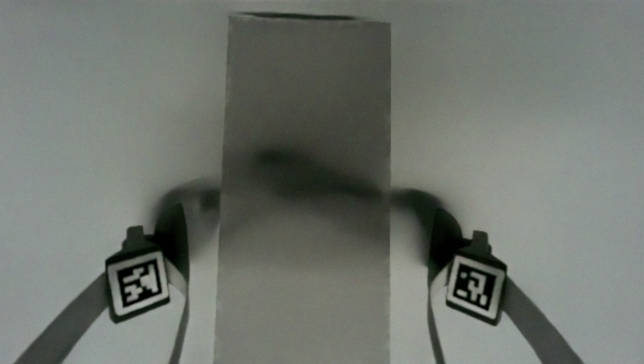

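Call:
{"method": "execute_actions", "body": {"actions": [{"r3":{"joints":{"gripper_m":-0.05}}}], "cameras": []}}

Call:
{"method": "execute_actions", "body": {"actions": [{"r3":{"joints":{"lift_m":1.04,"head_pan_rad":0,"head_tilt_rad":-0.6}}}], "cameras": []}}

Call:
{"method": "execute_actions", "body": {"actions": [{"r3":{"base":{"rotate_rad":1.56},"joints":{"arm_m":0.2,"gripper_m":-0.055}}}], "cameras": ["r3_wrist_camera","r3_head_camera"]}}

Scene clock: 109.70 s.
r1.base_odometry: x=+0.000 y=+0.000 heading=+0.000 (m, m, rad; r1's odometry frame)
r1.turned_by_wheels: +0.000 (rad since the last result)
r1.turned_by_imu: +0.000 (rad since the last result)
r1.base_tilt: forward=+0.4 right=+0.9 (deg)
r1.lidar_m: 1.12 0.85 0.83 0.87 1.24 1.52 1.62 2.30 2.27 0.89 1.29 1.28
r1.head_depth_mm: 1230 1224 1225 1208 1212 1207 1208 / 1316 1302 1298 1301 1293 1284 1281 / 1404 1397 1387 1380 1372 1373 1368 / 1473 1465 1453 1451 1437 1430 1428 / 1303 1286 1265 1258 1254 1235 1233 / 1122 1112 1101 1098 1089 1075 1079 / 988 985 979 968 963 954 950
r1.base_status: not commanded
r1.joint_positions: lift_m=+0.449 arm_m=-0.002 wrist_yaw_rad=+2.898 wrist_pitch_rad=-0.422 wrist_roll_rad=+0.014 gripper_m=+0.037 head_pan_rad=-0.003 head_tilt_rad=-0.005
r1.joint_status: not commanded
r1.motor_effort: left_wheel=+0(1) right_wheel=+0(0) lift_m=+26(26) arm_m=+0(1) wrist_yaw_rad=+0(0) wrist_pitch_rad=+4(4) wrist_roll_rad=+0(0) gripper_m=+0(0) head_pan_rad=+0(0) head_tilt_rad=+1(1) (%)
r1.hand_pose: x=+0.0328 y=+0.0739 z=+0.4613 quat_wxyz=(+0.232, +0.709, +0.062, +0.664) (m; r1's base frame)
r1.wrist_depth_mm: - - 924 812 725 674 623 / - - - 914 824 733 677 / - - - - 900 800 725 / - - 969 945 918 853 812 / 820 798 833 766 776 746 740 / 686 672 - 646 634 646 623 / 590 593 - 600 570 554 548
r2.base_odometry: x=-0.257 y=+0.633 heading=-2.409 (m, m, rad; r2's odometry frame)
r2.turned_by_wheels: +0.000 (rad since the last result)
r2.turned_by_imu: +0.001 (rad since the last result)
r2.base_tilt: forward=+0.6 right=-0.5 (deg)
r2.lidar_m: 2.50 2.63 2.30 2.22 2.31 2.30 2.23 0.92 0.67 0.64 0.67 0.92
r2.head_depth_mm: 3089 - - - - 904 1075 / 3064 3082 - - - - - / 1102 628 - - - - 1149 / 1084 653 3188 767 639 921 1111 / 3023 3285 3378 799 660 939 1154 / 3088 3246 3212 801 663 955 1143 / 3160 3373 3374 805 664 957 1145
r2.base_status: not commanded
r2.joint_positions: lift_m=+1.059 arm_m=+0.050 wrist_yaw_rad=+0.001 wrist_pitch_rad=-1.304 wrist_roll_rad=-0.016 gripper_m=+0.130 head_pan_rad=-1.577 head_tilt_rad=-0.606
r2.joint_status: not commanded
r2.motor_effort: left_wheel=-2(2) right_wheel=+1(1) lift_m=+29(29) arm_m=-2(2) wrist_yaw_rad=-1(2) wrist_pitch_rad=+2(2) wrist_roll_rad=+0(0) gripper_m=+1(1) head_pan_rad=+3(2) head_tilt_rad=+3(2) (%)
r2.hand_pose: x=-0.0216 y=-0.2394 z=+0.9445 quat_wxyz=(+0.567, +0.433, -0.557, -0.426) (m; r2's base frame)
r2.wrist_depth_mm: 737 749 726 739 740 746 742 / - - - - - - - / - - - - - - - / - - - - - - - / - - - - - - - / - - - - - - - / - - - - - - -
r3.base_odometry: x=+1.743 y=-0.218 heading=+2.306 (m, m, rad; r3's odometry frame)
r3.turned_by_wheels: +0.000 (rad since the last result)
r3.turned_by_imu: +0.001 (rad since the last result)
r3.base_tilt: forward=-1.1 right=-0.4 (deg)
r3.lidar_m: 1.70 2.28 1.52 2.08 2.16 2.68 1.74 0.64 0.47 0.45 0.47 0.64
r3.head_depth_mm: 2967 - 2956 793 618 509 756 / 3087 - 2961 788 613 505 757 / 3001 - - 756 585 503 760 / 859 1243 1396 693 557 499 765 / 2988 3242 3203 774 604 498 766 / 2990 3275 3155 765 602 496 771 / 3040 3282 3089 762 597 494 776
r3.base_status: not commanded
r3.joint_positions: lift_m=+0.995 arm_m=+0.342 wrist_yaw_rad=+0.000 wrist_pitch_rad=-1.303 wrist_roll_rad=+0.004 gripper_m=-0.048 head_pan_rad=-1.563 head_tilt_rad=-0.593
r3.joint_status: all done
r3.on_its_own: lift_m is slack since a contact_stop, until your next command for it (your +0.990 is given up)
r3.motor_effort: left_wheel=+0(0) right_wheel=-1(1) lift_m=+33(32) arm_m=+3(3) wrist_yaw_rad=+0(0) wrist_pitch_rad=+2(4) wrist_roll_rad=+1(1) gripper_m=-43(100) head_pan_rad=-2(3) head_tilt_rad=-5(5) (%)
r3.hand_pose: x=-0.0216 y=-0.5311 z=+0.8806 quat_wxyz=(+0.561, +0.428, -0.563, -0.430) (m; r3's base frame)
r3.wrist_depth_mm: 184 186 187 191 191 193 196 / 182 183 183 153 189 192 193 / 180 181 151 151 187 188 190 / 177 178 149 148 184 187 188 / 175 176 144 146 183 184 187 / 174 175 143 144 145 183 184 / 171 174 142 141 179 179 181
pictures: none
No camera images: the call's "cameras" was empty. Leave "cameras" out to get every camera's image.

Scene clock: 111.03 s.
r1.base_odometry: x=+0.000 y=+0.000 heading=+0.000 (m, m, rad; r1's odometry frame)
r1.turned_by_wheels: +0.000 (rad since the last result)
r1.turned_by_imu: +0.000 (rad since the last result)
r1.base_tilt: forward=+0.3 right=+0.9 (deg)
r1.lidar_m: 1.11 0.85 0.83 0.87 1.24 1.52 1.62 2.30 2.27 0.89 1.29 1.28
r1.head_depth_mm: 1227 1223 1221 1220 1216 1202 1200 / 1306 1312 1297 1297 1287 1287 1283 / 1407 1394 1387 1392 1372 1372 1370 / 1465 1463 1452 1440 1434 1438 1434 / 1292 1283 1266 1259 1253 1241 1225 / 1124 1114 1105 1094 1089 1085 1071 / 989 981 971 961 964 960 947
r1.base_status: not commanded
r1.joint_positions: lift_m=+0.449 arm_m=-0.002 wrist_yaw_rad=+2.898 wrist_pitch_rad=-0.422 wrist_roll_rad=+0.014 gripper_m=+0.037 head_pan_rad=-0.003 head_tilt_rad=-0.005
r1.joint_status: not commanded
r1.motor_effort: left_wheel=+0(1) right_wheel=+1(0) lift_m=+26(26) arm_m=+0(0) wrist_yaw_rad=+0(0) wrist_pitch_rad=+5(5) wrist_roll_rad=+0(0) gripper_m=+0(0) head_pan_rad=+0(0) head_tilt_rad=+1(1) (%)
r1.hand_pose: x=+0.0328 y=+0.0739 z=+0.4613 quat_wxyz=(+0.232, +0.709, +0.062, +0.664) (m; r1's base frame)
r1.wrist_depth_mm: - - 884 832 755 687 616 / - - - 912 825 729 666 / - - - - 882 814 731 / - - 961 967 937 867 788 / 835 826 816 776 784 767 735 / 698 683 - 653 635 635 634 / 599 593 - 579 566 555 540
r2.base_odometry: x=-0.257 y=+0.633 heading=-2.409 (m, m, rad; r2's odometry frame)
r2.turned_by_wheels: +0.000 (rad since the last result)
r2.turned_by_imu: +0.000 (rad since the last result)
r2.base_tilt: forward=+0.6 right=-0.5 (deg)
r2.lidar_m: 2.51 2.63 2.30 2.22 2.31 2.31 2.23 0.92 0.67 0.64 0.67 0.91
r2.head_depth_mm: 3049 - - - - 910 1071 / 3094 3066 - - - - - / 959 632 - - - - 1152 / 604 2630 3133 768 638 921 1107 / 3027 3285 3356 799 660 934 1150 / 3136 3259 3204 802 662 952 1127 / 3111 3428 3439 801 666 961 1144
r2.base_status: not commanded
r2.joint_positions: lift_m=+1.059 arm_m=+0.050 wrist_yaw_rad=+0.001 wrist_pitch_rad=-1.304 wrist_roll_rad=-0.016 gripper_m=+0.130 head_pan_rad=-1.577 head_tilt_rad=-0.606
r2.joint_status: not commanded
r2.motor_effort: left_wheel=-2(2) right_wheel=+2(2) lift_m=+29(29) arm_m=-2(2) wrist_yaw_rad=-2(2) wrist_pitch_rad=+2(2) wrist_roll_rad=+0(0) gripper_m=+1(1) head_pan_rad=+2(2) head_tilt_rad=+2(3) (%)
r2.hand_pose: x=-0.0216 y=-0.2394 z=+0.9445 quat_wxyz=(+0.567, +0.433, -0.557, -0.426) (m; r2's base frame)
r2.wrist_depth_mm: 755 727 738 743 735 721 733 / - - - - - - - / - - - - - - - / - - - - - - - / - - - - - - - / - - - - - - - / - - - - - - -
r3.base_odometry: x=+1.743 y=-0.218 heading=+2.306 (m, m, rad; r3's odometry frame)
r3.turned_by_wheels: +0.000 (rad since the last result)
r3.turned_by_imu: +0.000 (rad since the last result)
r3.base_tilt: forward=-1.3 right=-0.6 (deg)
r3.lidar_m: 1.70 2.28 1.52 2.08 2.17 2.68 1.75 0.64 0.47 0.45 0.47 0.64
r3.head_depth_mm: 1394 1368 1338 1313 1307 1316 1242 / 1864 1984 1936 1884 1725 1501 1291 / 1874 2038 2268 2347 1848 1509 1283 / 1874 2056 2273 2309 1833 1507 1277 / 1871 2062 2267 2348 1829 1505 1281 / 1877 2073 2289 2262 1802 1497 1269 / 1893 2050 2278 2279 1811 1477 1268
r3.base_status: not commanded
r3.joint_positions: lift_m=+1.040 arm_m=+0.342 wrist_yaw_rad=+0.000 wrist_pitch_rad=-1.305 wrist_roll_rad=+0.004 gripper_m=-0.040 head_pan_rad=-0.007 head_tilt_rad=-0.593
r3.joint_status: all done
r3.on_its_own: gripper_m is held at -0.042, not at your -0.050, by its stall guard, which is still easing
r3.motor_effort: left_wheel=+0(0) right_wheel=-1(1) lift_m=+39(42) arm_m=+3(2) wrist_yaw_rad=+0(0) wrist_pitch_rad=+2(2) wrist_roll_rad=+1(1) gripper_m=-40(43) head_pan_rad=+3(32) head_tilt_rad=-5(4) (%)
r3.hand_pose: x=-0.0216 y=-0.5307 z=+0.9249 quat_wxyz=(+0.561, +0.429, -0.563, -0.431) (m; r3's base frame)
r3.wrist_depth_mm: 230 230 233 237 237 239 240 / 226 226 229 153 236 237 239 / 223 226 151 151 233 234 238 / 221 223 147 149 229 232 236 / 217 221 145 147 226 230 232 / 216 218 143 144 146 226 230 / 212 215 142 142 222 224 228
pictures: none
No camera images: the call's "cameras" was empty. Leave "cameras" out to get every camera's image.

Scene clock: 114.43 s.
r1.base_odometry: x=+0.000 y=+0.000 heading=+0.000 (m, m, rad; r1's odometry frame)
r1.turned_by_wheels: +0.000 (rad since the last result)
r1.turned_by_imu: +0.000 (rad since the last result)
r1.base_tilt: forward=+0.4 right=+1.0 (deg)
r1.lidar_m: 1.11 0.85 0.83 0.88 1.24 1.52 1.62 2.30 2.28 0.89 1.28 1.28
r1.head_depth_mm: 1239 1229 1218 1210 1210 1211 1203 / 1304 1302 1300 1296 1286 1287 1286 / 1393 1401 1392 1382 1373 1368 1363 / 1473 1469 1450 1441 1433 1432 1424 / 1306 1287 1269 1267 1247 1234 1226 / 1126 1115 1105 1092 1085 1081 1074 / 989 987 980 972 964 951 952
r1.base_status: not commanded
r1.joint_positions: lift_m=+0.449 arm_m=-0.002 wrist_yaw_rad=+2.898 wrist_pitch_rad=-0.422 wrist_roll_rad=+0.014 gripper_m=+0.037 head_pan_rad=-0.003 head_tilt_rad=-0.005
r1.joint_status: not commanded
r1.motor_effort: left_wheel=+1(0) right_wheel=+1(0) lift_m=+26(26) arm_m=+0(0) wrist_yaw_rad=+0(0) wrist_pitch_rad=+4(5) wrist_roll_rad=+0(0) gripper_m=+0(0) head_pan_rad=+0(0) head_tilt_rad=+2(1) (%)
r1.hand_pose: x=+0.0328 y=+0.0739 z=+0.4613 quat_wxyz=(+0.232, +0.709, +0.062, +0.664) (m; r1's base frame)
r1.wrist_depth_mm: - - 908 842 738 680 623 / - - - 902 814 750 666 / - - - - 901 806 728 / - - 981 936 927 858 780 / 831 823 808 787 783 749 724 / 695 665 - 653 632 641 626 / 586 588 - 589 561 556 542
r2.base_odometry: x=-0.257 y=+0.633 heading=-2.409 (m, m, rad; r2's odometry frame)
r2.turned_by_wheels: +0.000 (rad since the last result)
r2.turned_by_imu: +0.001 (rad since the last result)
r2.base_tilt: forward=+0.6 right=-0.6 (deg)
r2.lidar_m: 2.51 2.62 2.30 2.22 2.31 2.30 2.22 0.91 0.67 0.65 0.67 0.92
r2.head_depth_mm: 2988 - - - - 908 1077 / 2952 3042 - - - - - / 963 2881 - - - - 1160 / 841 2622 3188 797 638 915 1106 / 3093 3263 3375 803 660 937 1147 / 3143 3228 3205 803 663 953 1136 / 3104 3358 3417 804 665 960 1137
r2.base_status: not commanded
r2.joint_positions: lift_m=+1.059 arm_m=+0.050 wrist_yaw_rad=+0.001 wrist_pitch_rad=-1.304 wrist_roll_rad=-0.016 gripper_m=+0.130 head_pan_rad=-1.577 head_tilt_rad=-0.606
r2.joint_status: not commanded
r2.motor_effort: left_wheel=-2(3) right_wheel=+2(2) lift_m=+28(28) arm_m=-2(2) wrist_yaw_rad=-2(2) wrist_pitch_rad=+1(2) wrist_roll_rad=+0(0) gripper_m=+1(1) head_pan_rad=+2(2) head_tilt_rad=+2(3) (%)
r2.hand_pose: x=-0.0216 y=-0.2394 z=+0.9445 quat_wxyz=(+0.567, +0.433, -0.557, -0.426) (m; r2's base frame)
r2.wrist_depth_mm: 732 748 729 744 741 760 727 / - - - - - - - / - - - - - - - / - - - - - - - / - - - - - - - / - - - - - - - / - - - - - - -
r3.base_odometry: x=+1.743 y=-0.218 heading=-2.417 (m, m, rad; r3's odometry frame)
r3.turned_by_wheels: +1.560 (rad since the last result)
r3.turned_by_imu: +1.578 (rad since the last result)
r3.base_tilt: forward=-1.0 right=-0.6 (deg)
r3.lidar_m: 2.08 1.69 2.67 1.73 0.64 0.47 0.45 0.47 0.65 1.72 2.28 1.52
r3.head_depth_mm: 2037 2182 1536 2222 1826 1529 1296 / 2043 2144 1630 2301 1850 1510 1285 / 2042 2127 1600 2287 1835 1505 1278 / 2040 2127 1592 2291 1831 1498 1283 / 2030 2133 1566 2299 1825 1500 1262 / 2042 2138 1551 2304 1814 1494 1261 / 2025 2142 1527 2279 1801 1481 1263
r3.base_status: done
r3.joint_positions: lift_m=+1.040 arm_m=+0.200 wrist_yaw_rad=+0.000 wrist_pitch_rad=-1.305 wrist_roll_rad=+0.004 gripper_m=-0.037 head_pan_rad=-0.007 head_tilt_rad=-0.593
r3.joint_status: gripper_m off_target (ended at -0.037, target -0.055); the others done
r3.on_its_own: gripper_m is held at -0.039, not at your -0.055, by its stall guard, which is still easing
r3.motor_effort: left_wheel=-3(5) right_wheel=+2(8) lift_m=+39(39) arm_m=-4(5) wrist_yaw_rad=+0(1) wrist_pitch_rad=+2(2) wrist_roll_rad=+1(1) gripper_m=-39(100) head_pan_rad=+3(3) head_tilt_rad=-5(5) (%)
r3.hand_pose: x=-0.0216 y=-0.3893 z=+0.9249 quat_wxyz=(+0.561, +0.429, -0.563, -0.431) (m; r3's base frame)
r3.wrist_depth_mm: - - - - - 741 507 / - - - 153 - 757 502 / - - 150 151 - 729 500 / - - 148 148 - 744 503 / - - 145 146 - 750 500 / - - 143 144 145 697 506 / - - 142 142 - 663 490
pictures: r3_head_camera (sideways: a quarter turn clockwise sets it upright), r3_wrist_camera
camera_calibration (this result's frames):
r3_head_camera: T_world_to_cam=[[-0.546924, -0.034123, -0.836486, 1.11034], [0.00659222, 0.998962, -0.0450611, 0.063861], [0.837156, -0.0301593, -0.546132, 0.663965], [0, 0, 0, 1]] pos_world=[0.0510066, -0.00588201, 1.29427]
r3_wrist_camera: T_world_to_cam=[[-0.999491, -0.00253641, 0.0317921, -0.059694], [-0.00541427, 0.995858, -0.0907653, 0.500548], [-0.0314302, -0.0908913, -0.995365, 1.04845], [0, 0, 0, 1]] pos_world=[-0.0240007, -0.403331, 1.09092]
Images, in order (width x height): r3_head_camera 896x504, r3_wrist_camera 644x364.

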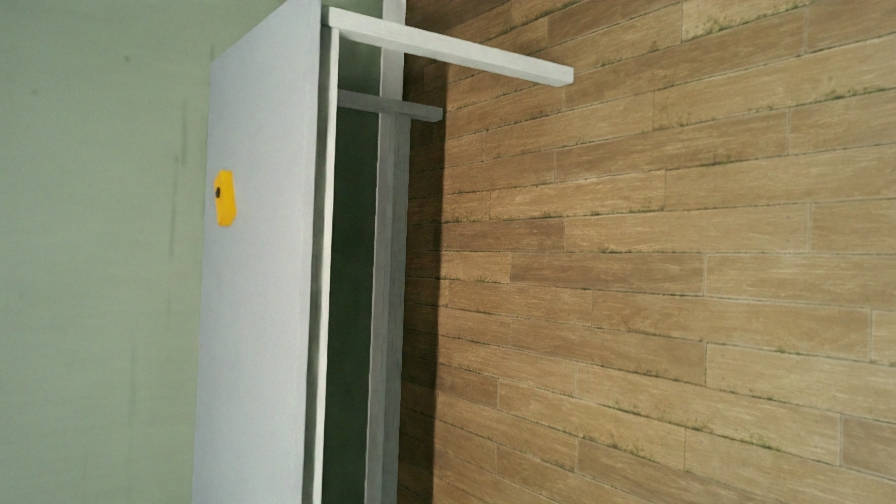

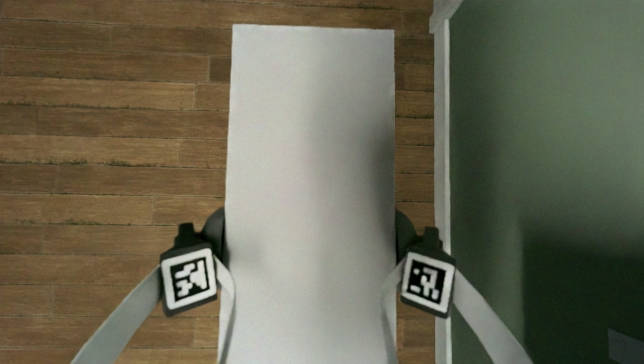

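Call:
{"method": "execute_actions", "body": {"actions": [{"r3":{"base":{"translate_m":0.45},"joints":{"gripper_m":-0.07,"lift_m":0.97}}}], "cameras": []}}

Call:
{"method": "execute_actions", "body": {"actions": [{"r3":{"base":{"translate_m":0.45},"joints":{"gripper_m":-0.06}}}], "cameras": ["r3_nav_camera"]}}

Scene clock: 121.87 s.
r1.base_odometry: x=+0.000 y=+0.000 heading=+0.000 (m, m, rad; r1's odometry frame)
r1.turned_by_wheels: +0.000 (rad since the last result)
r1.turned_by_imu: +0.000 (rad since the last result)
r1.base_tilt: forward=+0.4 right=+1.0 (deg)
r1.lidar_m: 1.12 0.85 0.83 0.87 1.24 1.52 1.62 2.31 2.27 0.89 1.29 1.28
r1.head_depth_mm: 1224 1227 1219 1218 1212 1214 1206 / 1312 1299 1302 1300 1296 1286 1283 / 1405 1395 1392 1384 1386 1376 1374 / 1481 1457 1453 1449 1438 1438 1435 / 1296 1278 1267 1262 1255 1245 1226 / 1122 1114 1106 1093 1085 1078 1070 / 985 977 976 966 961 960 952
r1.base_status: not commanded
r1.joint_positions: lift_m=+0.449 arm_m=-0.002 wrist_yaw_rad=+2.898 wrist_pitch_rad=-0.422 wrist_roll_rad=+0.014 gripper_m=+0.037 head_pan_rad=-0.003 head_tilt_rad=-0.005
r1.joint_status: not commanded
r1.motor_effort: left_wheel=+0(1) right_wheel=+0(1) lift_m=+26(26) arm_m=-1(0) wrist_yaw_rad=+0(0) wrist_pitch_rad=+4(4) wrist_roll_rad=+0(0) gripper_m=+0(0) head_pan_rad=+0(0) head_tilt_rad=+1(1) (%)
r1.hand_pose: x=+0.0328 y=+0.0739 z=+0.4613 quat_wxyz=(+0.232, +0.709, +0.062, +0.664) (m; r1's base frame)
r1.wrist_depth_mm: - - 926 841 741 669 628 / - - - 897 804 721 679 / - - - - 893 808 725 / - - 966 948 917 874 789 / 835 792 840 763 793 744 746 / 678 685 - 664 636 644 626 / 600 582 - 589 572 556 548
r2.base_odometry: x=-0.257 y=+0.633 heading=-2.409 (m, m, rad; r2's odometry frame)
r2.turned_by_wheels: +0.000 (rad since the last result)
r2.turned_by_imu: +0.002 (rad since the last result)
r2.base_tilt: forward=+0.7 right=-0.5 (deg)
r2.lidar_m: 2.51 2.62 2.31 2.22 2.31 2.32 2.22 0.91 0.67 0.65 0.67 0.92
r2.head_depth_mm: 2974 - - - - 905 1075 / 3058 3018 - - - - - / 3039 2924 - - - - 1145 / 1390 2902 3199 801 640 920 1111 / 3063 3224 3326 799 661 940 1142 / 3151 3289 3216 803 663 953 1131 / 3148 3412 3405 804 664 961 1141
r2.base_status: not commanded
r2.joint_positions: lift_m=+1.059 arm_m=+0.050 wrist_yaw_rad=+0.001 wrist_pitch_rad=-1.304 wrist_roll_rad=-0.016 gripper_m=+0.130 head_pan_rad=-1.577 head_tilt_rad=-0.606
r2.joint_status: not commanded
r2.motor_effort: left_wheel=-2(2) right_wheel=+1(2) lift_m=+28(28) arm_m=-2(2) wrist_yaw_rad=-2(2) wrist_pitch_rad=+1(2) wrist_roll_rad=+0(0) gripper_m=+0(1) head_pan_rad=+2(2) head_tilt_rad=+3(2) (%)
r2.hand_pose: x=-0.0216 y=-0.2394 z=+0.9445 quat_wxyz=(+0.567, +0.433, -0.557, -0.426) (m; r2's base frame)
r2.wrist_depth_mm: 744 730 744 739 750 734 748 / - - - - - - - / - - - - - - - / - - - - - - - / - - - - - - - / - - - - - - - / - - - - - - -
r3.base_odometry: x=+1.406 y=-0.516 heading=-2.417 (m, m, rad; r3's odometry frame)
r3.turned_by_wheels: +0.000 (rad since the last result)
r3.turned_by_imu: +0.003 (rad since the last result)
r3.base_tilt: forward=-1.2 right=-0.5 (deg)
r3.lidar_m: 1.63 1.32 2.68 2.58 1.28 0.93 0.90 0.94 1.29 2.19 2.28 1.10
r3.head_depth_mm: 1636 1787 1361 1117 1848 1474 1295 / 1637 1793 1354 1111 1852 1527 1287 / 1642 1786 1335 1117 1832 1507 1283 / 1623 1805 1330 1937 1809 1504 1278 / 1645 1781 1315 1891 1805 1499 1281 / 1643 1773 1299 1913 1793 1480 1261 / 1632 1789 1285 1912 1812 1486 1263
r3.base_status: done
r3.joint_positions: lift_m=+0.970 arm_m=+0.200 wrist_yaw_rad=+0.000 wrist_pitch_rad=-1.305 wrist_roll_rad=+0.004 gripper_m=-0.043 head_pan_rad=-0.007 head_tilt_rad=-0.593
r3.joint_status: gripper_m off_target (ended at -0.043, target -0.070); the others done
r3.on_its_own: gripper_m is held at -0.045, not at your -0.070, by its stall guard, which is still easing
r3.motor_effort: left_wheel=-3(4) right_wheel=+2(7) lift_m=+31(35) arm_m=-4(3) wrist_yaw_rad=+0(0) wrist_pitch_rad=+2(2) wrist_roll_rad=+1(1) gripper_m=-41(100) head_pan_rad=+3(3) head_tilt_rad=-5(5) (%)
r3.hand_pose: x=-0.0216 y=-0.3892 z=+0.8551 quat_wxyz=(+0.561, +0.429, -0.563, -0.431) (m; r3's base frame)
r3.wrist_depth_mm: - - - - - - - / - - - 153 - - - / - - 151 150 - - - / 964 - 148 148 - - - / 934 995 145 146 - - - / 982 - 143 144 144 - - / 934 - 141 142 - - 982
pictures: none
No camera images: the call's "cameras" was empty. Leave "cameras" out to get every camera's image.

Scene clock: 127.33 s.
r1.base_odometry: x=+0.000 y=+0.000 heading=+0.000 (m, m, rad; r1's odometry frame)
r1.turned_by_wheels: +0.000 (rad since the last result)
r1.turned_by_imu: +0.000 (rad since the last result)
r1.base_tilt: forward=+0.4 right=+0.9 (deg)
r1.lidar_m: 1.11 0.85 0.83 0.87 1.24 1.52 1.62 2.31 2.27 0.89 1.28 1.28
r1.head_depth_mm: 1234 1223 1224 1215 1222 1210 1203 / 1306 1308 1292 1298 1298 1289 1283 / 1409 1399 1392 1381 1384 1385 1370 / 1475 1459 1445 1447 1435 1436 1425 / 1288 1285 1267 1258 1244 1241 1230 / 1119 1110 1105 1094 1086 1078 1070 / 990 983 975 967 962 958 952
r1.base_status: not commanded
r1.joint_positions: lift_m=+0.449 arm_m=-0.002 wrist_yaw_rad=+2.898 wrist_pitch_rad=-0.422 wrist_roll_rad=+0.014 gripper_m=+0.037 head_pan_rad=-0.003 head_tilt_rad=-0.005
r1.joint_status: not commanded
r1.motor_effort: left_wheel=+0(1) right_wheel=+0(0) lift_m=+26(26) arm_m=+0(0) wrist_yaw_rad=+0(0) wrist_pitch_rad=+5(4) wrist_roll_rad=+0(0) gripper_m=+0(0) head_pan_rad=+0(0) head_tilt_rad=+0(1) (%)
r1.hand_pose: x=+0.0328 y=+0.0739 z=+0.4613 quat_wxyz=(+0.232, +0.709, +0.062, +0.664) (m; r1's base frame)
r1.wrist_depth_mm: - - 913 832 748 685 629 / - - - 906 815 730 676 / - - - - 895 812 720 / - - - 957 934 843 786 / 817 794 815 760 781 734 738 / 680 686 - 655 628 657 640 / 593 587 - 577 564 560 548
r2.base_odometry: x=-0.257 y=+0.633 heading=-2.409 (m, m, rad; r2's odometry frame)
r2.turned_by_wheels: +0.000 (rad since the last result)
r2.turned_by_imu: +0.001 (rad since the last result)
r2.base_tilt: forward=+0.7 right=-0.6 (deg)
r2.lidar_m: 2.50 2.63 2.31 2.22 2.30 2.32 2.23 0.91 0.67 0.65 0.67 0.92
r2.head_depth_mm: 2976 - - - - 904 1080 / 3025 3033 - - - - - / 3027 2951 - - - - 1154 / 2989 3310 3311 801 638 921 1105 / 3107 3241 3375 801 661 943 1151 / 3136 3271 3224 802 663 957 1127 / 3131 3386 3431 802 663 964 1143
r2.base_status: not commanded
r2.joint_positions: lift_m=+1.059 arm_m=+0.050 wrist_yaw_rad=+0.001 wrist_pitch_rad=-1.304 wrist_roll_rad=-0.016 gripper_m=+0.130 head_pan_rad=-1.577 head_tilt_rad=-0.606
r2.joint_status: not commanded
r2.motor_effort: left_wheel=-2(2) right_wheel=+1(1) lift_m=+29(29) arm_m=-2(3) wrist_yaw_rad=-2(2) wrist_pitch_rad=+2(2) wrist_roll_rad=+0(0) gripper_m=+1(1) head_pan_rad=+2(1) head_tilt_rad=+3(3) (%)
r2.hand_pose: x=-0.0216 y=-0.2394 z=+0.9445 quat_wxyz=(+0.567, +0.433, -0.557, -0.426) (m; r2's base frame)
r2.wrist_depth_mm: 733 751 737 733 725 740 743 / - - - - - - - / - - - - - - - / - - - - - - - / - - - - - - - / - - - - - - - / - - - - - - -
r3.base_odometry: x=+1.069 y=-0.814 heading=-2.417 (m, m, rad; r3's odometry frame)
r3.turned_by_wheels: +0.000 (rad since the last result)
r3.turned_by_imu: +0.003 (rad since the last result)
r3.base_tilt: forward=-1.1 right=-0.5 (deg)
r3.lidar_m: 1.17 1.22 1.02 2.57 1.91 1.41 1.35 1.41 1.91 2.20 0.73 0.73
r3.head_depth_mm: 1240 1359 1443 982 769 1420 1296 / 1240 1362 1440 976 763 1439 1292 / 1238 1354 1444 970 756 1440 1290 / 1240 1364 1443 957 754 1431 1280 / 1247 1373 1445 957 748 1425 1272 / 1251 1369 1449 948 744 1423 1272 / 1243 1368 1439 939 740 1416 1260
r3.base_status: done
r3.joint_positions: lift_m=+0.970 arm_m=+0.200 wrist_yaw_rad=+0.000 wrist_pitch_rad=-1.305 wrist_roll_rad=+0.004 gripper_m=-0.030 head_pan_rad=-0.007 head_tilt_rad=-0.593
r3.joint_status: gripper_m off_target (ended at -0.030, target -0.060)
r3.on_its_own: gripper_m is held at -0.032, not at your -0.060, by its stall guard, which is still easing
r3.motor_effort: left_wheel=-3(3) right_wheel=+2(8) lift_m=+31(32) arm_m=-3(3) wrist_yaw_rad=+0(1) wrist_pitch_rad=+2(2) wrist_roll_rad=+1(1) gripper_m=-36(100) head_pan_rad=+3(3) head_tilt_rad=-6(4) (%)
r3.hand_pose: x=-0.0216 y=-0.3892 z=+0.8551 quat_wxyz=(+0.561, +0.429, -0.563, -0.431) (m; r3's base frame)
r3.wrist_depth_mm: - - - - - - - / - - - 154 - - - / - - 151 150 - - - / 994 - 148 149 - - - / 977 984 146 147 - - - / 958 983 143 145 146 - - / 973 999 142 142 - - -
pictures: r3_nav_camera (sideways: a quarter turn counterclockwise sets it upright)
camera_calibration (this result's frames):
r3_nav_camera: T_world_to_cam=[[0.576524, -0.0525045, 0.815392, -1.01779], [-0.0403017, -0.998546, -0.0358028, 0.0956423], [0.816086, -0.0122205, -0.577801, 0.708098], [0, 0, 0, 1]] pos_world=[0.0127659, 0.0507179, 1.24246]
Images, in order (width x height): r3_nav_camera 672x504.

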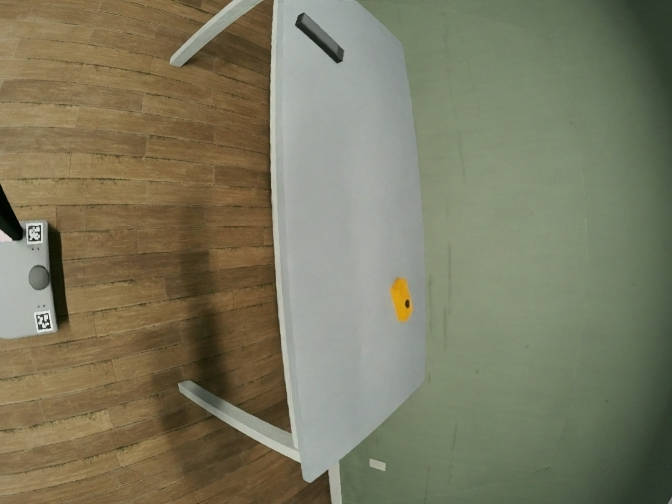

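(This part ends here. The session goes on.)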